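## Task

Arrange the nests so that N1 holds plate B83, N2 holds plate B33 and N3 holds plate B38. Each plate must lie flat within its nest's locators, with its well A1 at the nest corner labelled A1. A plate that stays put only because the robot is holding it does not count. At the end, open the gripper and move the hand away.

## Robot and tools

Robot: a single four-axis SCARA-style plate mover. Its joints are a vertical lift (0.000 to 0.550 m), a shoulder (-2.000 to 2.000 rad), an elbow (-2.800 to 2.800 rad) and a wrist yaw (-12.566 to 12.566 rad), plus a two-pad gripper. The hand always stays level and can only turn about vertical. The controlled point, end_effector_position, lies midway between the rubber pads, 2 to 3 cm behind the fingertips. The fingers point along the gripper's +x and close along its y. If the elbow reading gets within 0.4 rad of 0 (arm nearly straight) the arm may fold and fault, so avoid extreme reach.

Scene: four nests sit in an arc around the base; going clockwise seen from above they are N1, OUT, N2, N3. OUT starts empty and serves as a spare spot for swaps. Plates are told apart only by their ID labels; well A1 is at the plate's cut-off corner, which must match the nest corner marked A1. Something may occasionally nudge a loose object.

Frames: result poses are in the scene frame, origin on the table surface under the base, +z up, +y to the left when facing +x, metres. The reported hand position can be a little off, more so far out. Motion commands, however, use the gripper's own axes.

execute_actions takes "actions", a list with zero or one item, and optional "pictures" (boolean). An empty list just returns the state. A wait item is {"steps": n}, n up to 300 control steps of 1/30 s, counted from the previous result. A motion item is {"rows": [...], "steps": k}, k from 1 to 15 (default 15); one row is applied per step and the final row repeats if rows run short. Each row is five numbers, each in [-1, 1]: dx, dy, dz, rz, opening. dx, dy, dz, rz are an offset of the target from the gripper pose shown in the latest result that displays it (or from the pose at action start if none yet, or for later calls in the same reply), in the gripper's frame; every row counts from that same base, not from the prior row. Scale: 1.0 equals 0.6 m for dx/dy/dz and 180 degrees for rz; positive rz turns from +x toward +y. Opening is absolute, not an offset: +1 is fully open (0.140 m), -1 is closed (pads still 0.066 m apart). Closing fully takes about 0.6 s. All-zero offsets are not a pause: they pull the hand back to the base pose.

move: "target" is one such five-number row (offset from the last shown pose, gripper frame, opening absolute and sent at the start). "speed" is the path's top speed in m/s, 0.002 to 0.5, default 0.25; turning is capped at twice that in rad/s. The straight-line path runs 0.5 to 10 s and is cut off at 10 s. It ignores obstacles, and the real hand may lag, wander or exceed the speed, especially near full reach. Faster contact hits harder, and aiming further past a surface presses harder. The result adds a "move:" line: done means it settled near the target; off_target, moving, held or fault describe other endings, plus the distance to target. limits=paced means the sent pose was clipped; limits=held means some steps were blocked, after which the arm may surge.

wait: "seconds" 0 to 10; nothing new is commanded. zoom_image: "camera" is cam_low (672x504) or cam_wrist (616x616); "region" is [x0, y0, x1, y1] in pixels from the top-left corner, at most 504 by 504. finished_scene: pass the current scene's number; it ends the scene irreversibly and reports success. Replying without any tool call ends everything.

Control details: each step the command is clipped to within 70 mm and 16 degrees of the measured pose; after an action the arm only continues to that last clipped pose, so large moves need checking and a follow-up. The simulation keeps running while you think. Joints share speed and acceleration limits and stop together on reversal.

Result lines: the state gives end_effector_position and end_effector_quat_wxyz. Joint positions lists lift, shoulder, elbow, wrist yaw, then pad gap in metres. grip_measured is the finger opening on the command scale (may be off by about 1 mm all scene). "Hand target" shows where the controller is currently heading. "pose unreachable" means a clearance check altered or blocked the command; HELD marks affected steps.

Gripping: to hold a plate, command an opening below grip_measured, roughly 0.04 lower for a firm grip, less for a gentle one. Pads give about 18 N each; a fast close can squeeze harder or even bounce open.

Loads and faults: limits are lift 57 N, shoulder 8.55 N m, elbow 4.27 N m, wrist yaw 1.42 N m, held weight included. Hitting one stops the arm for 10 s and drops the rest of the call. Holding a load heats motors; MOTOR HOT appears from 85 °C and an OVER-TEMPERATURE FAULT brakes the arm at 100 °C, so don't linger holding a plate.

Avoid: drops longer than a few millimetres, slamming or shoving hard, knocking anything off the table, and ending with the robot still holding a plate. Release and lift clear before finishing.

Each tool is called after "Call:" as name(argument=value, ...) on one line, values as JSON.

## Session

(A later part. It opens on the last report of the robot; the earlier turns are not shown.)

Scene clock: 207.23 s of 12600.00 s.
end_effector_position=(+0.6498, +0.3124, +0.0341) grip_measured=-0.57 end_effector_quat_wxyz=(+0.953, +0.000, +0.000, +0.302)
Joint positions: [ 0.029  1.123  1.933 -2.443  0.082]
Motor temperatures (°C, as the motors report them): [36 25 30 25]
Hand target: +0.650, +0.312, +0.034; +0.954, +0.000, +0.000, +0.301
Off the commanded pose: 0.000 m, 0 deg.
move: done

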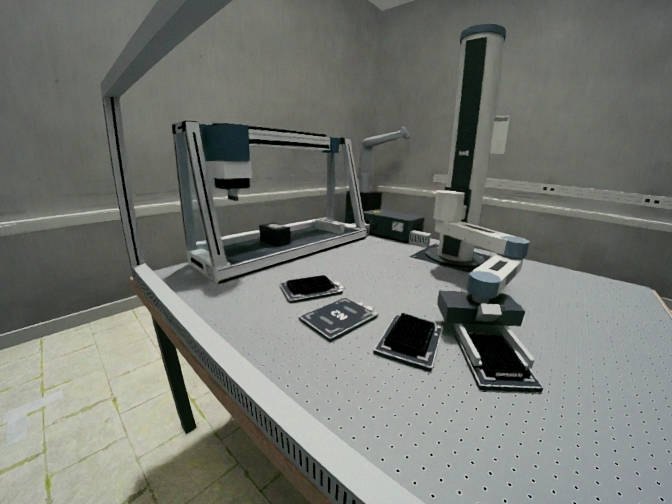

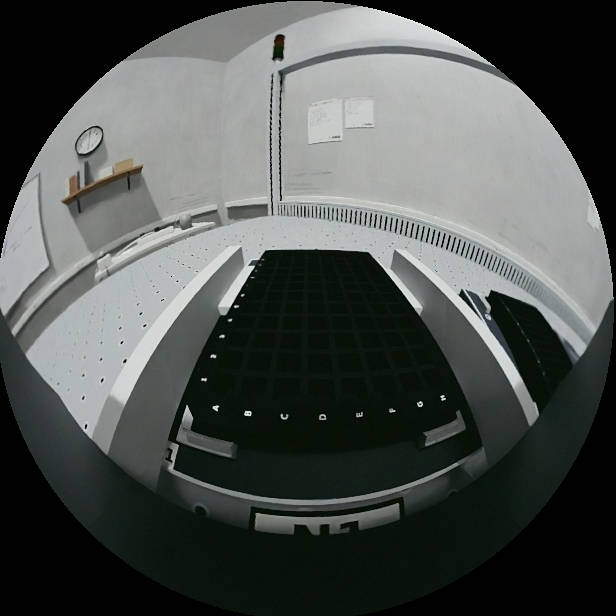

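Call:
move(target=[0, 0, 0.11, 0, -0.6], speed=0.2)

Call:
move(target=[-0.2215, -0.578, 0, -0.225, -0.6], speed=0.3)

Scene clock: 216.50 s of 12600.00 s.
end_effector_position=(+0.6498, +0.3125, +0.1001) grip_measured=-0.57 end_effector_quat_wxyz=(+0.953, +0.000, +0.000, +0.302)
Joint positions: [ 0.095  1.123  1.933 -2.443  0.082]
Motor temperatures (°C, as the motors report them): [36 24 28 25]
Hand target: +0.650, +0.312, +0.100; +0.953, +0.000, +0.000, +0.302
Off the commanded pose: 0.000 m, 0 deg.
After step 90, 5.50 s passed at rest.
move: done

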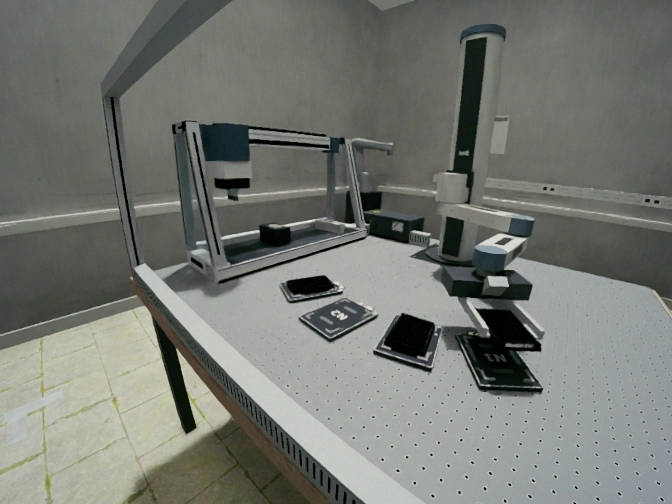

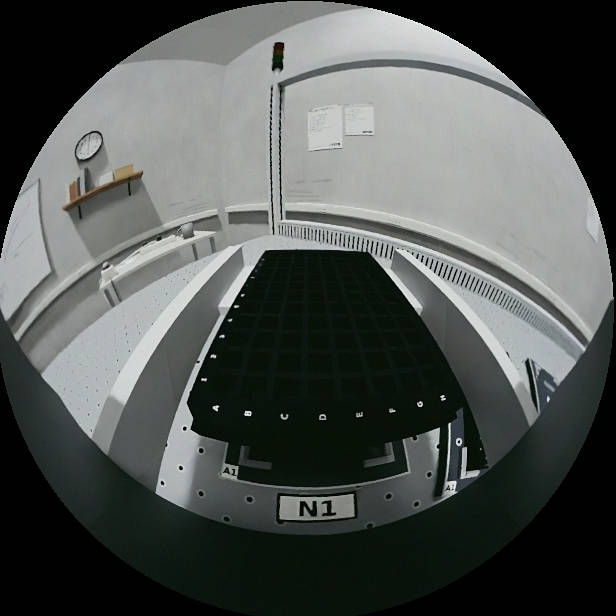

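Scene clock: 218.17 s of 12600.00 s.
end_effector_position=(+0.7406, -0.0478, +0.1001) grip_measured=-0.57 end_effector_quat_wxyz=(+0.999, +0.000, +0.000, -0.047)
Joint positions: [ 0.095  0.473  1.927 -2.493  0.082]
Motor temperatures (°C, as the motors report them): [36 24 28 25]
Hand target: +0.741, -0.048, +0.100; +0.999, +0.000, +0.000, -0.047
Off the commanded pose: 0.000 m, 0 deg.
move: done

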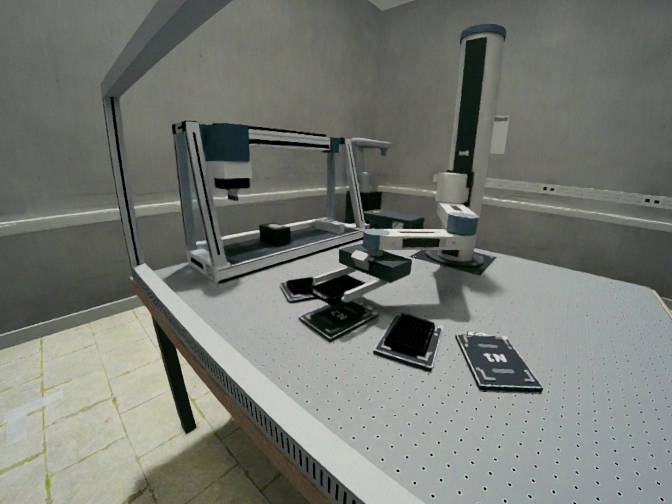

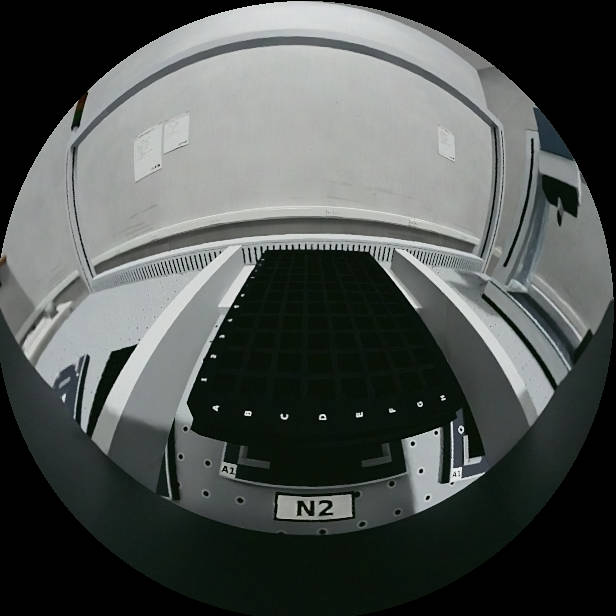

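Call:
move(target=[0, 0.003, -0.109, 0, -0.6], speed=0.1)

Scene clock: 223.10 s of 12600.00 s.
end_effector_position=(+0.7407, -0.0466, +0.0347) grip_measured=-0.57 end_effector_quat_wxyz=(+0.999, +0.000, +0.000, -0.049)
Joint positions: [ 0.03   0.476  1.927 -2.501  0.082]
Motor temperatures (°C, as the motors report them): [36 24 28 25]
Hand target: +0.741, -0.046, +0.035; +0.999, +0.000, +0.000, -0.047
Off the commanded pose: 0.001 m, 0 deg.
After step 90, 1.00 s passed at rest.
move: done

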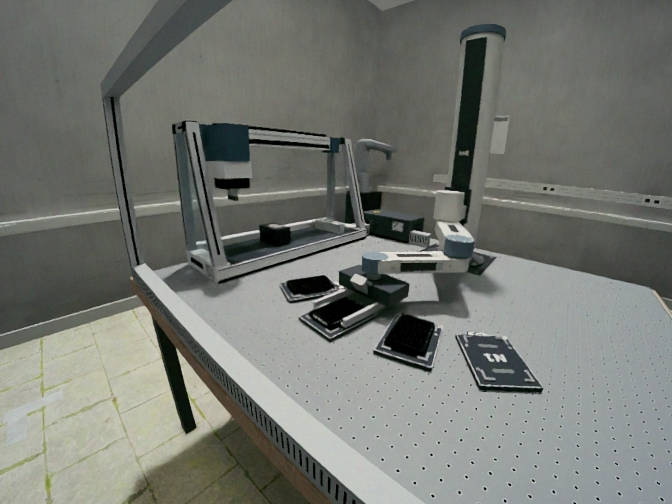

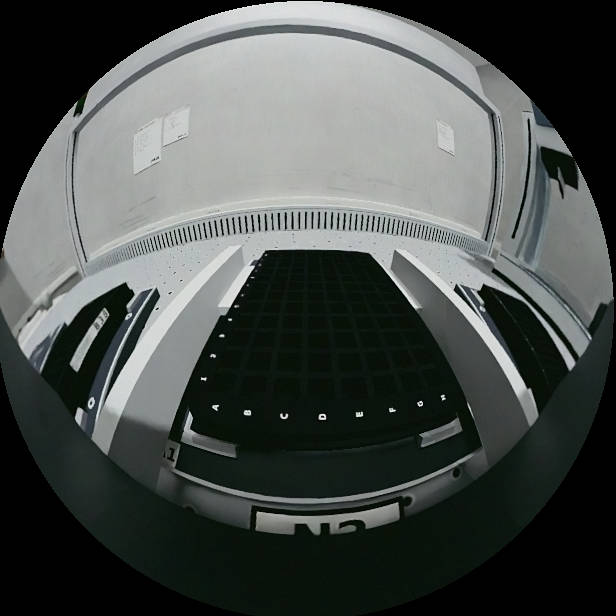

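Call:
move(target=[0, 0, 0, 0, 0.3], speed=0.1)

Call:
move(target=[0, 0, 0.093, 0, 0.3], speed=0.2)

Call:
move(target=[-0.071, -0.263, 0, -0.094, 0.3], speed=0.3)

Scene clock: 232.87 s of 12600.00 s.
end_effector_position=(+0.7407, -0.0467, +0.0347) grip_measured=+0.30 end_effector_quat_wxyz=(+0.999, +0.000, +0.000, -0.049)
Joint positions: [ 0.03   0.476  1.927 -2.501  0.114]
Motor temperatures (°C, as the motors report them): [36 24 27 25]
Hand target: +0.741, -0.047, +0.035; +0.999, +0.000, +0.000, -0.049
Off the commanded pose: 0.000 m, 0 deg.
After step 90, 6.07 s passed at rest.
move: done

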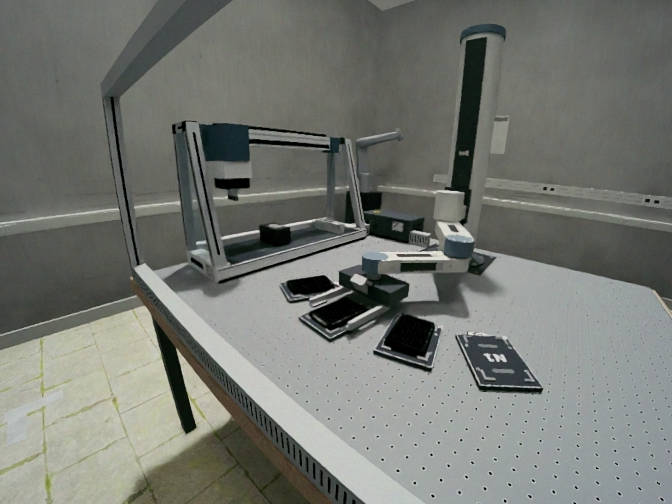

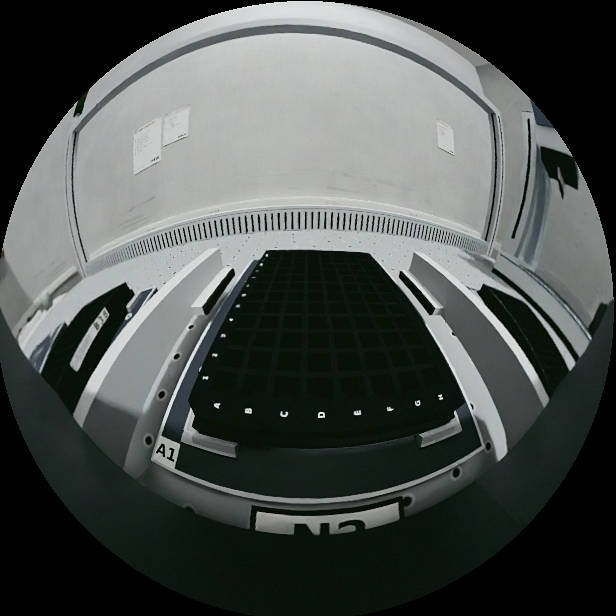

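Scene clock: 233.60 s of 12600.00 s.
end_effector_position=(+0.7408, -0.0467, +0.0905) grip_measured=+0.30 end_effector_quat_wxyz=(+0.999, +0.000, +0.000, -0.049)
Joint positions: [ 0.086  0.476  1.927 -2.501  0.114]
Motor temperatures (°C, as the motors report them): [36 24 27 25]
Hand target: +0.741, -0.047, +0.090; +0.999, +0.000, +0.000, -0.049
Off the commanded pose: 0.000 m, 0 deg.
move: done

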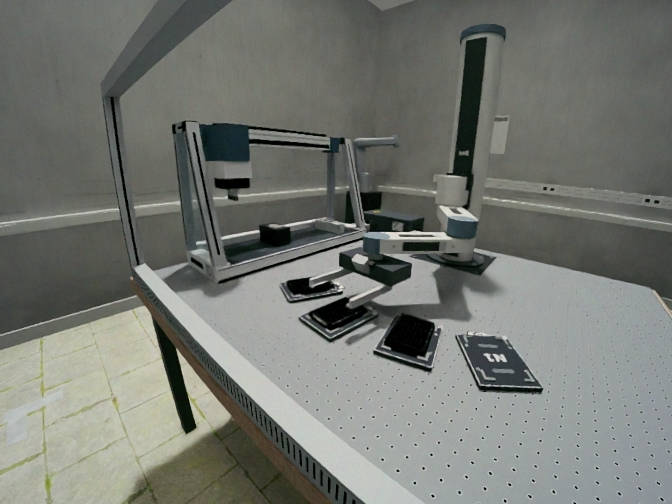

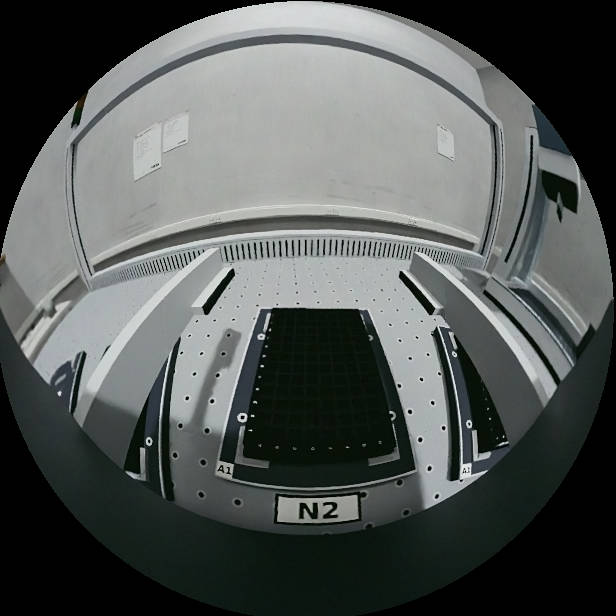

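Scene clock: 234.50 s of 12600.00 s.
end_effector_position=(+0.6829, -0.1998, +0.0905) grip_measured=+0.30 end_effector_quat_wxyz=(+0.981, +0.000, +0.000, -0.195)
Joint positions: [ 0.086  0.248  1.786 -2.427  0.114]
Motor temperatures (°C, as the motors report them): [36 24 27 25]
Hand target: +0.683, -0.200, +0.091; +0.981, +0.000, +0.000, -0.195
Off the commanded pose: 0.000 m, 0 deg.
move: done

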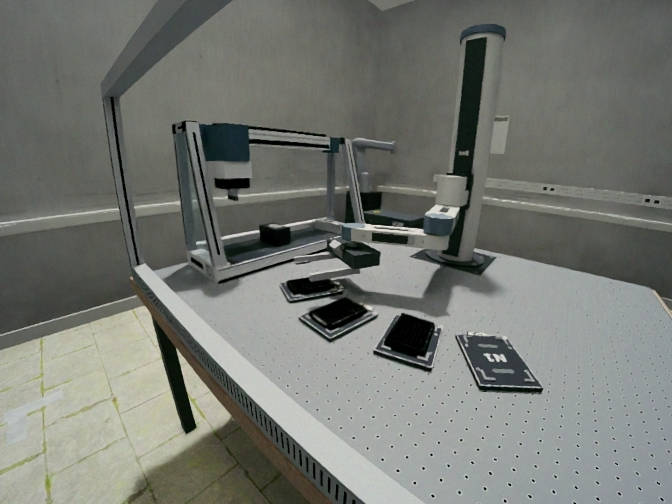

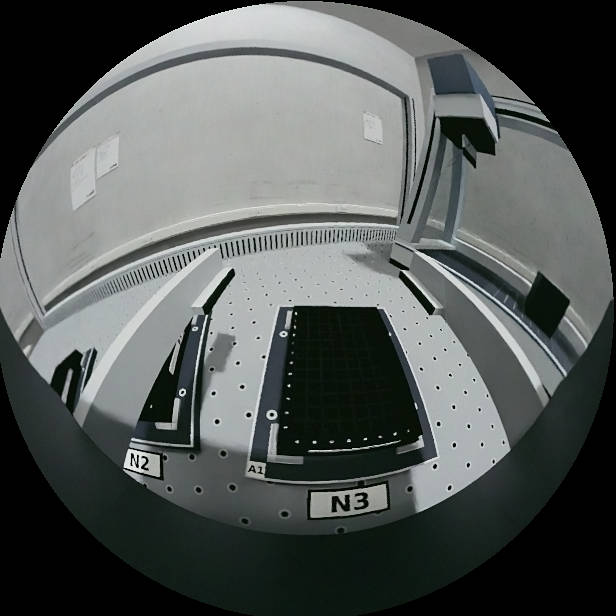

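Call:
move(target=[0.01, -0.032, -0.094, 0, 0.3], speed=0.12)

Scene clock: 241.87 s of 12600.00 s.
end_effector_position=(+0.6809, -0.2200, +0.0341) grip_measured=+0.30 end_effector_quat_wxyz=(+0.981, +0.000, +0.000, -0.196)
Joint positions: [ 0.029  0.184  1.823 -2.401  0.114]
Motor temperatures (°C, as the motors report them): [36 24 27 24]
Hand target: +0.681, -0.220, +0.034; +0.981, +0.000, +0.000, -0.195
Off the commanded pose: 0.000 m, 0 deg.
After step 90, 3.57 s passed at rest.
move: done

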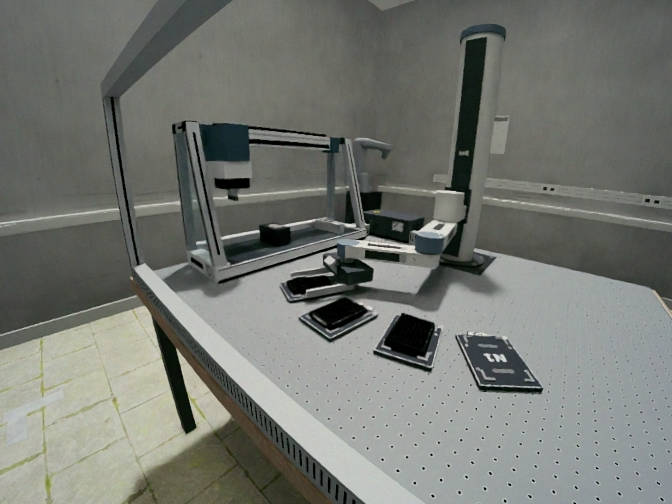

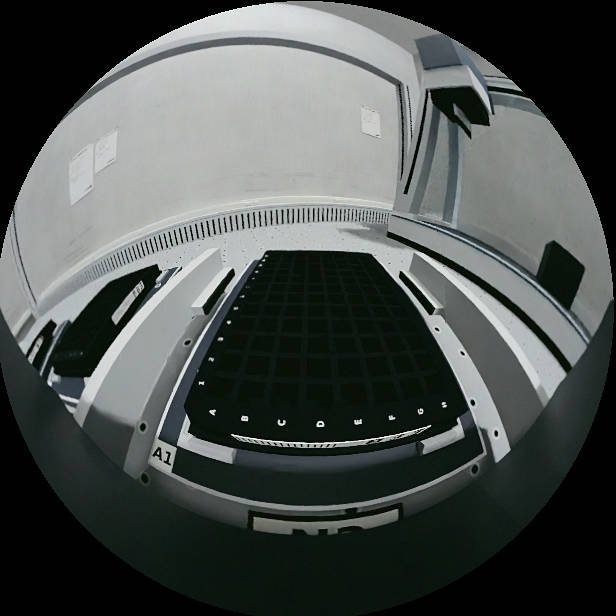

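Call:
move(target=[-0.005, 0, 0, 0, 0.3], speed=0.1)

Call:
move(target=[0, 0, 0, 0, -0.6], speed=0.1)

Call:
zoom_image(camera="cam_wrist", region=[40, 250, 200, 380])

Scene clock: 247.73 s of 12600.00 s.
end_effector_position=(+0.6782, -0.2189, +0.0341) grip_measured=+0.30 end_effector_quat_wxyz=(+0.981, +0.000, +0.000, -0.196)
Joint positions: [ 0.029  0.192  1.804 -2.39   0.114]
Motor temperatures (°C, as the motors report them): [36 24 27 24]
Hand target: +0.678, -0.219, +0.034; +0.981, +0.000, +0.000, -0.196
Off the commanded pose: 0.000 m, 0 deg.
After step 90, 2.17 s passed at rest.
move: done

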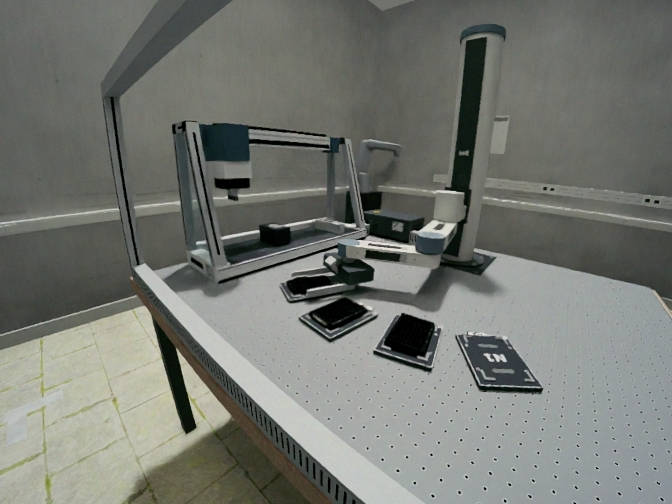

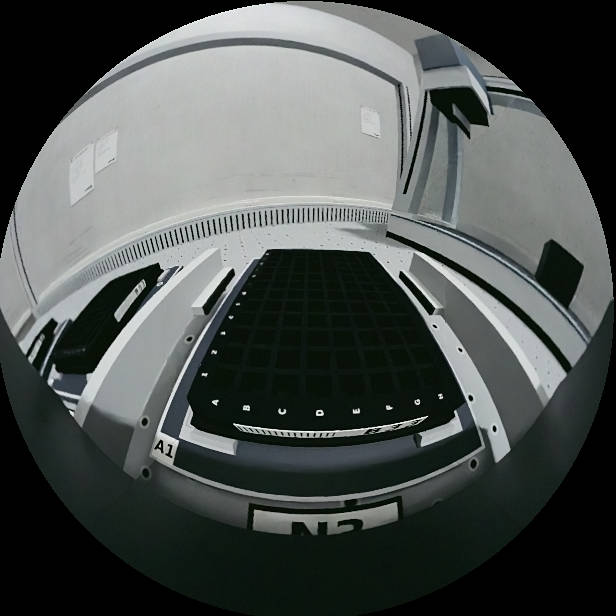

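Scene clock: 248.23 s of 12600.00 s.
end_effector_position=(+0.6781, -0.2190, +0.0341) grip_measured=-0.57 end_effector_quat_wxyz=(+0.981, +0.000, +0.000, -0.196)
Joint positions: [ 0.029  0.192  1.804 -2.391  0.082]
Motor temperatures (°C, as the motors report them): [36 24 27 24]
Hand target: +0.678, -0.219, +0.034; +0.981, +0.000, +0.000, -0.196
Off the commanded pose: 0.000 m, 0 deg.
move: done

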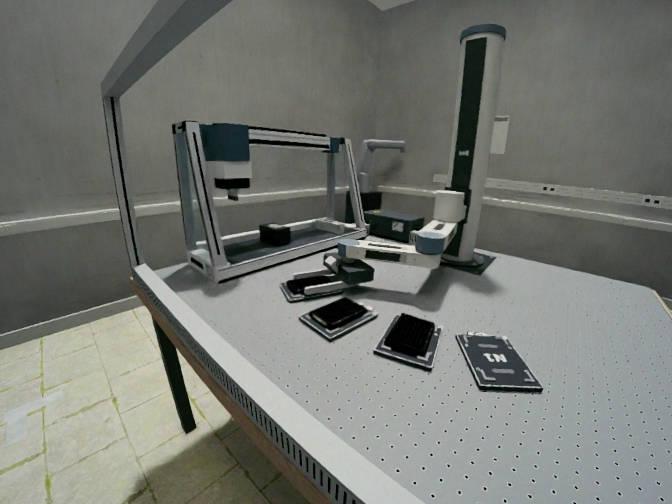

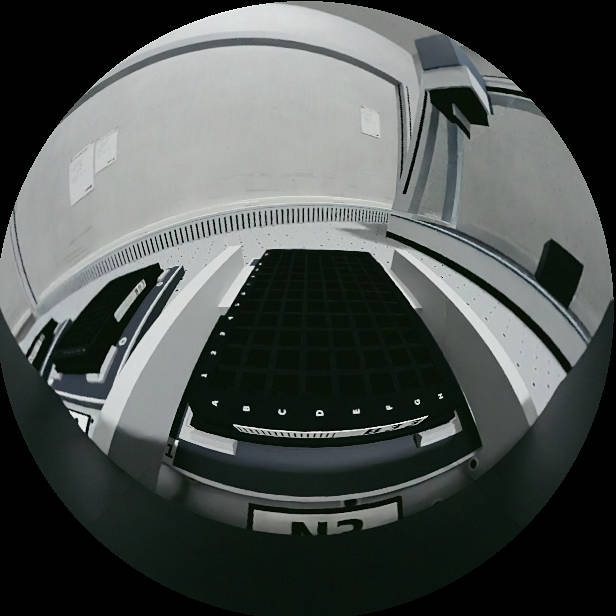

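Region (40, 250, 200, 380) of cam_wrist's 616x616 image, scaled by 3.150, with more detail than that image has; it fills the top 410 rows of this view, and the rest is white.

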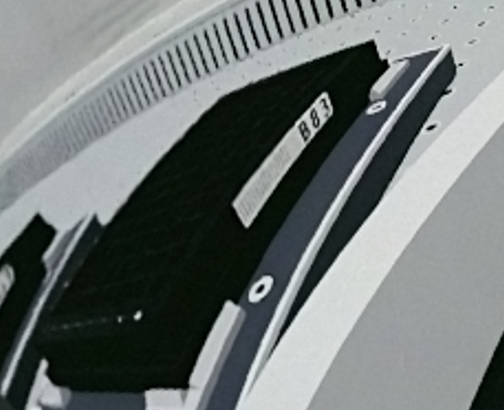

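Call:
move(target=[0, 0, 0, 0, 0.3], speed=0.1)

Call:
move(target=[0, 0, 0.06, 0, 0.3], speed=0.2)

Call:
execute_actions(actions=[], pictures=false)

Scene clock: 257.30 s of 12600.00 s.
end_effector_position=(+0.6781, -0.2190, +0.0341) grip_measured=+0.30 end_effector_quat_wxyz=(+0.981, +0.000, +0.000, -0.196)
Joint positions: [ 0.029  0.192  1.804 -2.391  0.114]
Motor temperatures (°C, as the motors report them): [36 24 27 24]
Hand target: +0.678, -0.219, +0.034; +0.981, +0.000, +0.000, -0.196
Off the commanded pose: 0.000 m, 0 deg.
After step 90, 5.57 s passed at rest.
move: done

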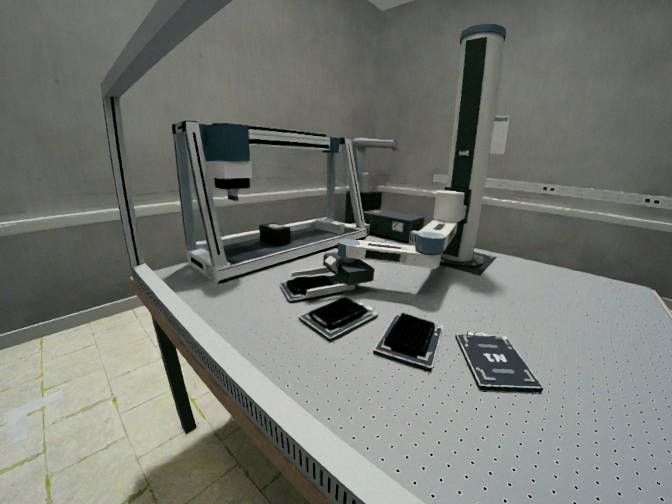

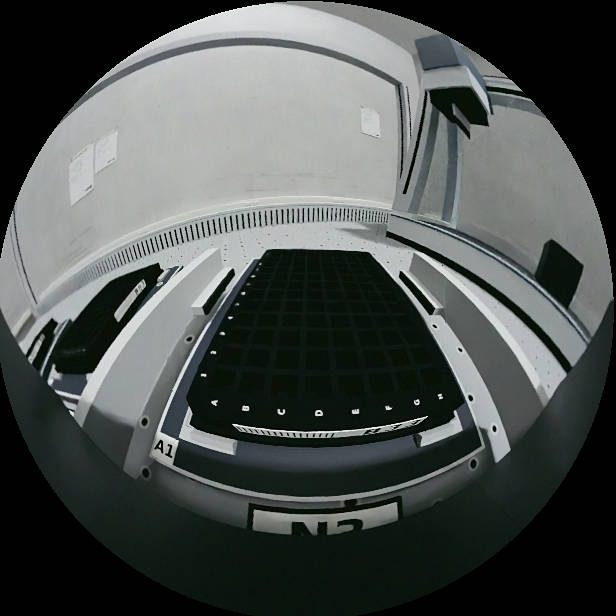

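Scene clock: 258.00 s of 12600.00 s.
end_effector_position=(+0.6781, -0.2190, +0.0701) grip_measured=+0.30 end_effector_quat_wxyz=(+0.981, +0.000, +0.000, -0.196)
Joint positions: [ 0.065  0.192  1.804 -2.391  0.114]
Motor temperatures (°C, as the motors report them): [36 24 27 24]
Hand target: +0.678, -0.219, +0.070; +0.981, +0.000, +0.000, -0.196
Off the commanded pose: 0.000 m, 0 deg.
move: done

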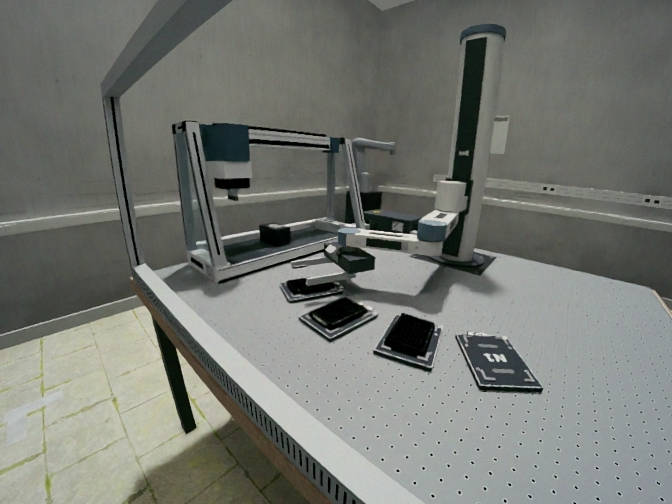

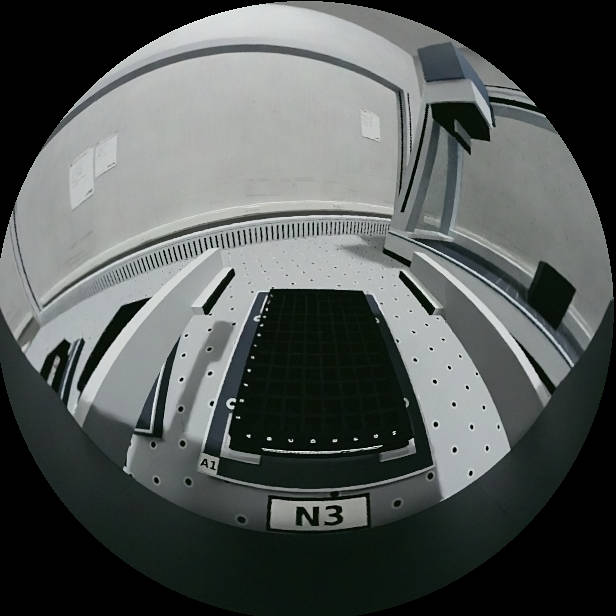

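Scene clock: 258.00 s of 12600.00 s.
end_effector_position=(+0.6781, -0.2190, +0.0701) grip_measured=+0.30 end_effector_quat_wxyz=(+0.981, +0.000, +0.000, -0.196)
Joint positions: [ 0.065  0.192  1.804 -2.391  0.114]
Motor temperatures (°C, as the motors report them): [36 24 27 24]
Hand target: +0.678, -0.219, +0.070; +0.981, +0.000, +0.000, -0.196
Off the commanded pose: 0.000 m, 0 deg.

Call:
move(target=[-0.014, 0.3053, 0, 0.0944, 0.3], speed=0.3)

Call:
move(target=[0, 0, -0.06, 0, 0.3], speed=0.12)

Call:
move(target=[0, 0, 0, 0, -0.6], speed=0.1)

Scene clock: 267.00 s of 12600.00 s.
end_effector_position=(+0.7409, -0.0465, +0.0701) grip_measured=+0.30 end_effector_quat_wxyz=(+0.999, +0.000, +0.000, -0.049)
Joint positions: [ 0.065  0.476  1.928 -2.502  0.114]
Motor temperatures (°C, as the motors report them): [36 24 27 24]
Hand target: +0.741, -0.047, +0.070; +0.999, +0.000, +0.000, -0.049
Off the commanded pose: 0.000 m, 0 deg.
After step 90, 5.03 s passed at rest.
move: done

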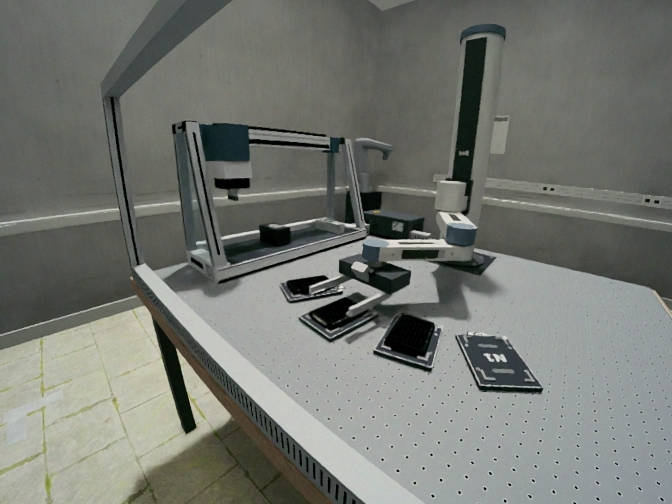

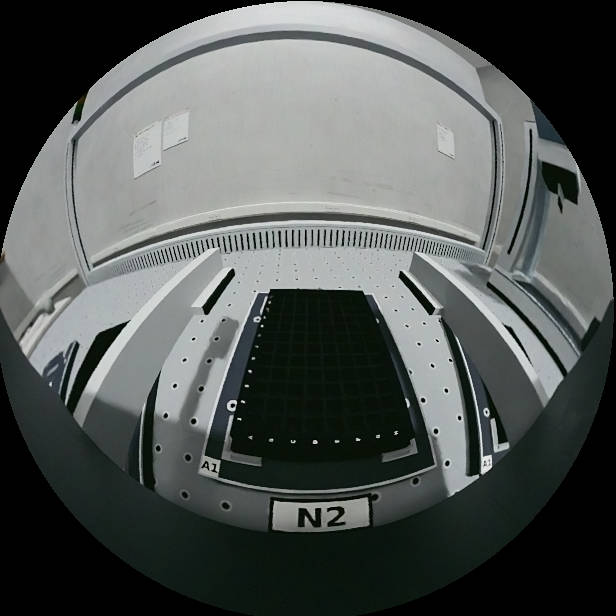

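Scene clock: 267.73 s of 12600.00 s.
end_effector_position=(+0.7409, -0.0465, +0.0341) grip_measured=+0.30 end_effector_quat_wxyz=(+0.999, +0.000, +0.000, -0.049)
Joint positions: [ 0.029  0.476  1.928 -2.502  0.114]
Motor temperatures (°C, as the motors report them): [36 24 27 24]
Hand target: +0.741, -0.046, +0.034; +0.999, +0.000, +0.000, -0.049
Off the commanded pose: 0.000 m, 0 deg.
move: done

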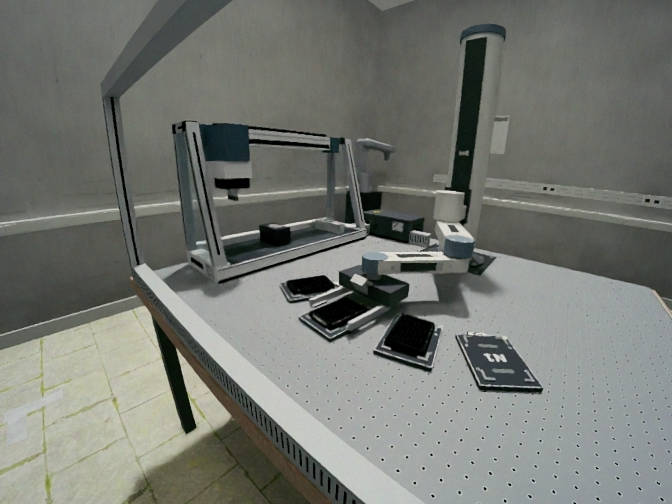

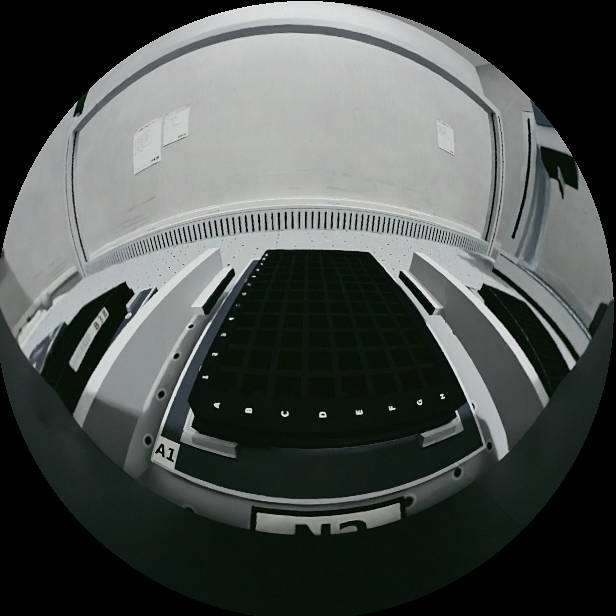

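Scene clock: 268.23 s of 12600.00 s.
end_effector_position=(+0.7409, -0.0466, +0.0341) grip_measured=-0.57 end_effector_quat_wxyz=(+0.999, +0.000, +0.000, -0.049)
Joint positions: [ 0.029  0.476  1.928 -2.503  0.082]
Motor temperatures (°C, as the motors report them): [36 24 27 24]
Hand target: +0.741, -0.046, +0.034; +0.999, +0.000, +0.000, -0.049
Off the commanded pose: 0.000 m, 0 deg.
move: done

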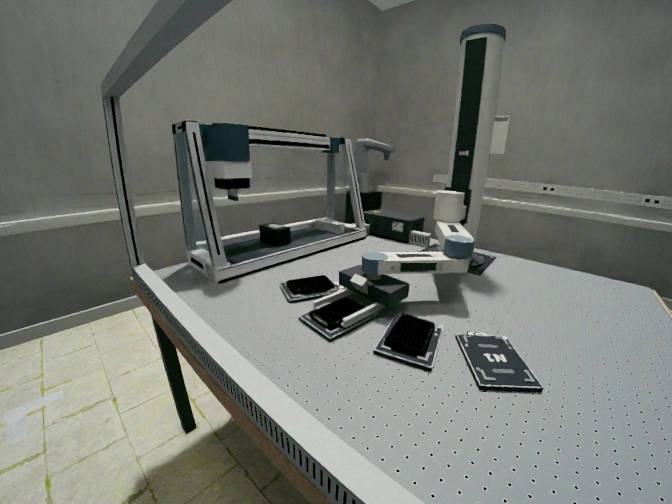

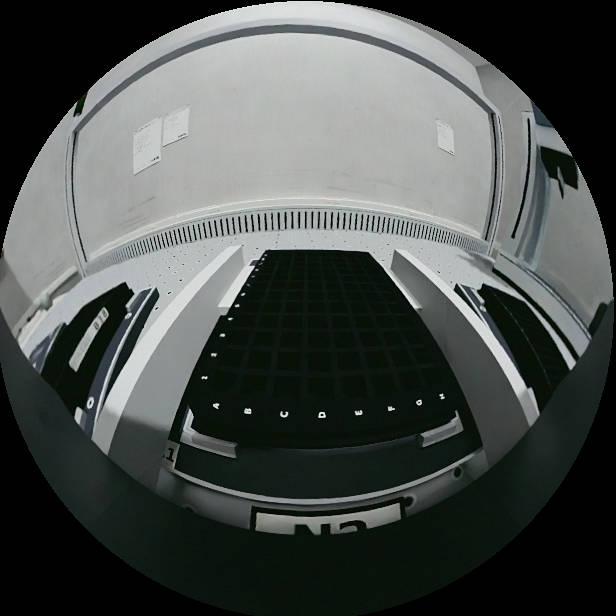

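Call:
move(target=[0, 0, 0.11, 0, -0.6], speed=0.2)

Call:
move(target=[-0.2095, 0.5807, 0, 0.2267, -0.6], speed=0.3)

Scene clock: 276.03 s of 12600.00 s.
end_effector_position=(+0.7409, -0.0466, +0.1001) grip_measured=-0.57 end_effector_quat_wxyz=(+0.999, +0.000, +0.000, -0.049)
Joint positions: [ 0.095  0.476  1.928 -2.503  0.082]
Motor temperatures (°C, as the motors report them): [36 24 27 24]
Hand target: +0.741, -0.047, +0.100; +0.999, +0.000, +0.000, -0.049
Off the commanded pose: 0.000 m, 0 deg.
After step 90, 4.03 s passed at rest.
move: done

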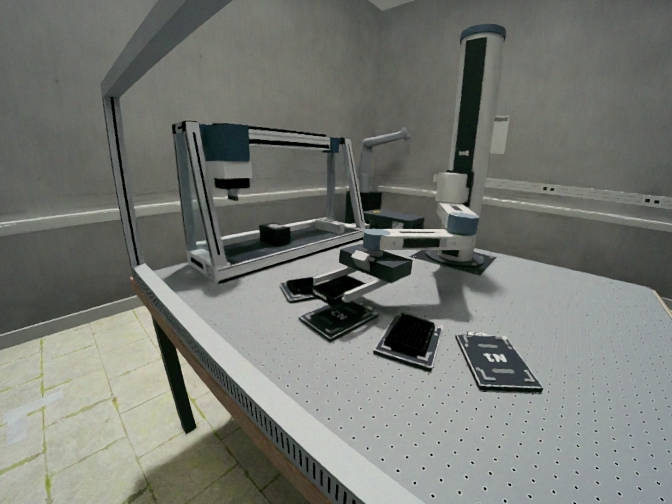

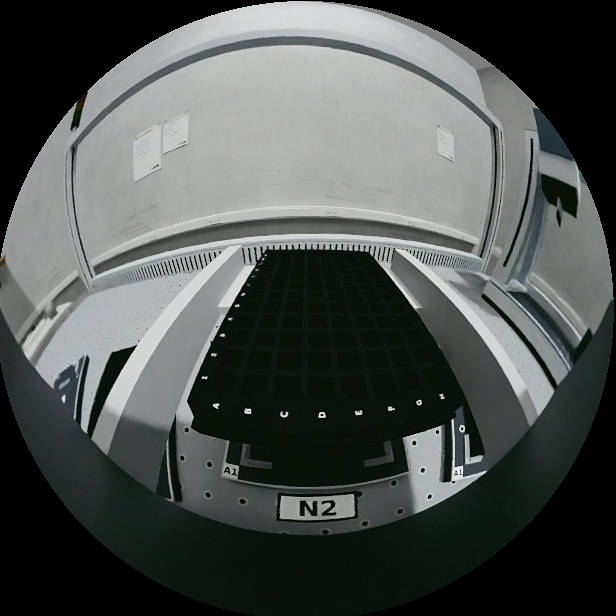

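Scene clock: 277.63 s of 12600.00 s.
end_effector_position=(+0.6499, +0.3127, +0.1001) grip_measured=-0.57 end_effector_quat_wxyz=(+0.953, +0.000, +0.000, +0.303)
Joint positions: [ 0.095  1.122  1.934 -2.442  0.082]
Motor temperatures (°C, as the motors report them): [36 24 27 24]
Hand target: +0.650, +0.312, +0.100; +0.953, +0.000, +0.000, +0.302
Off the commanded pose: 0.000 m, 0 deg.
move: done

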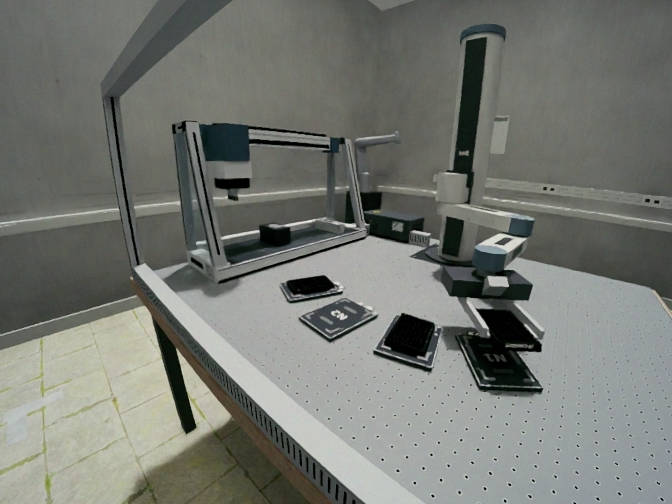

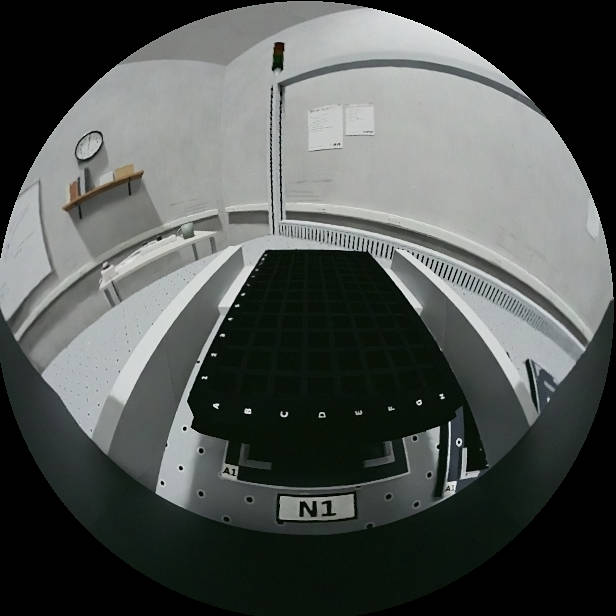

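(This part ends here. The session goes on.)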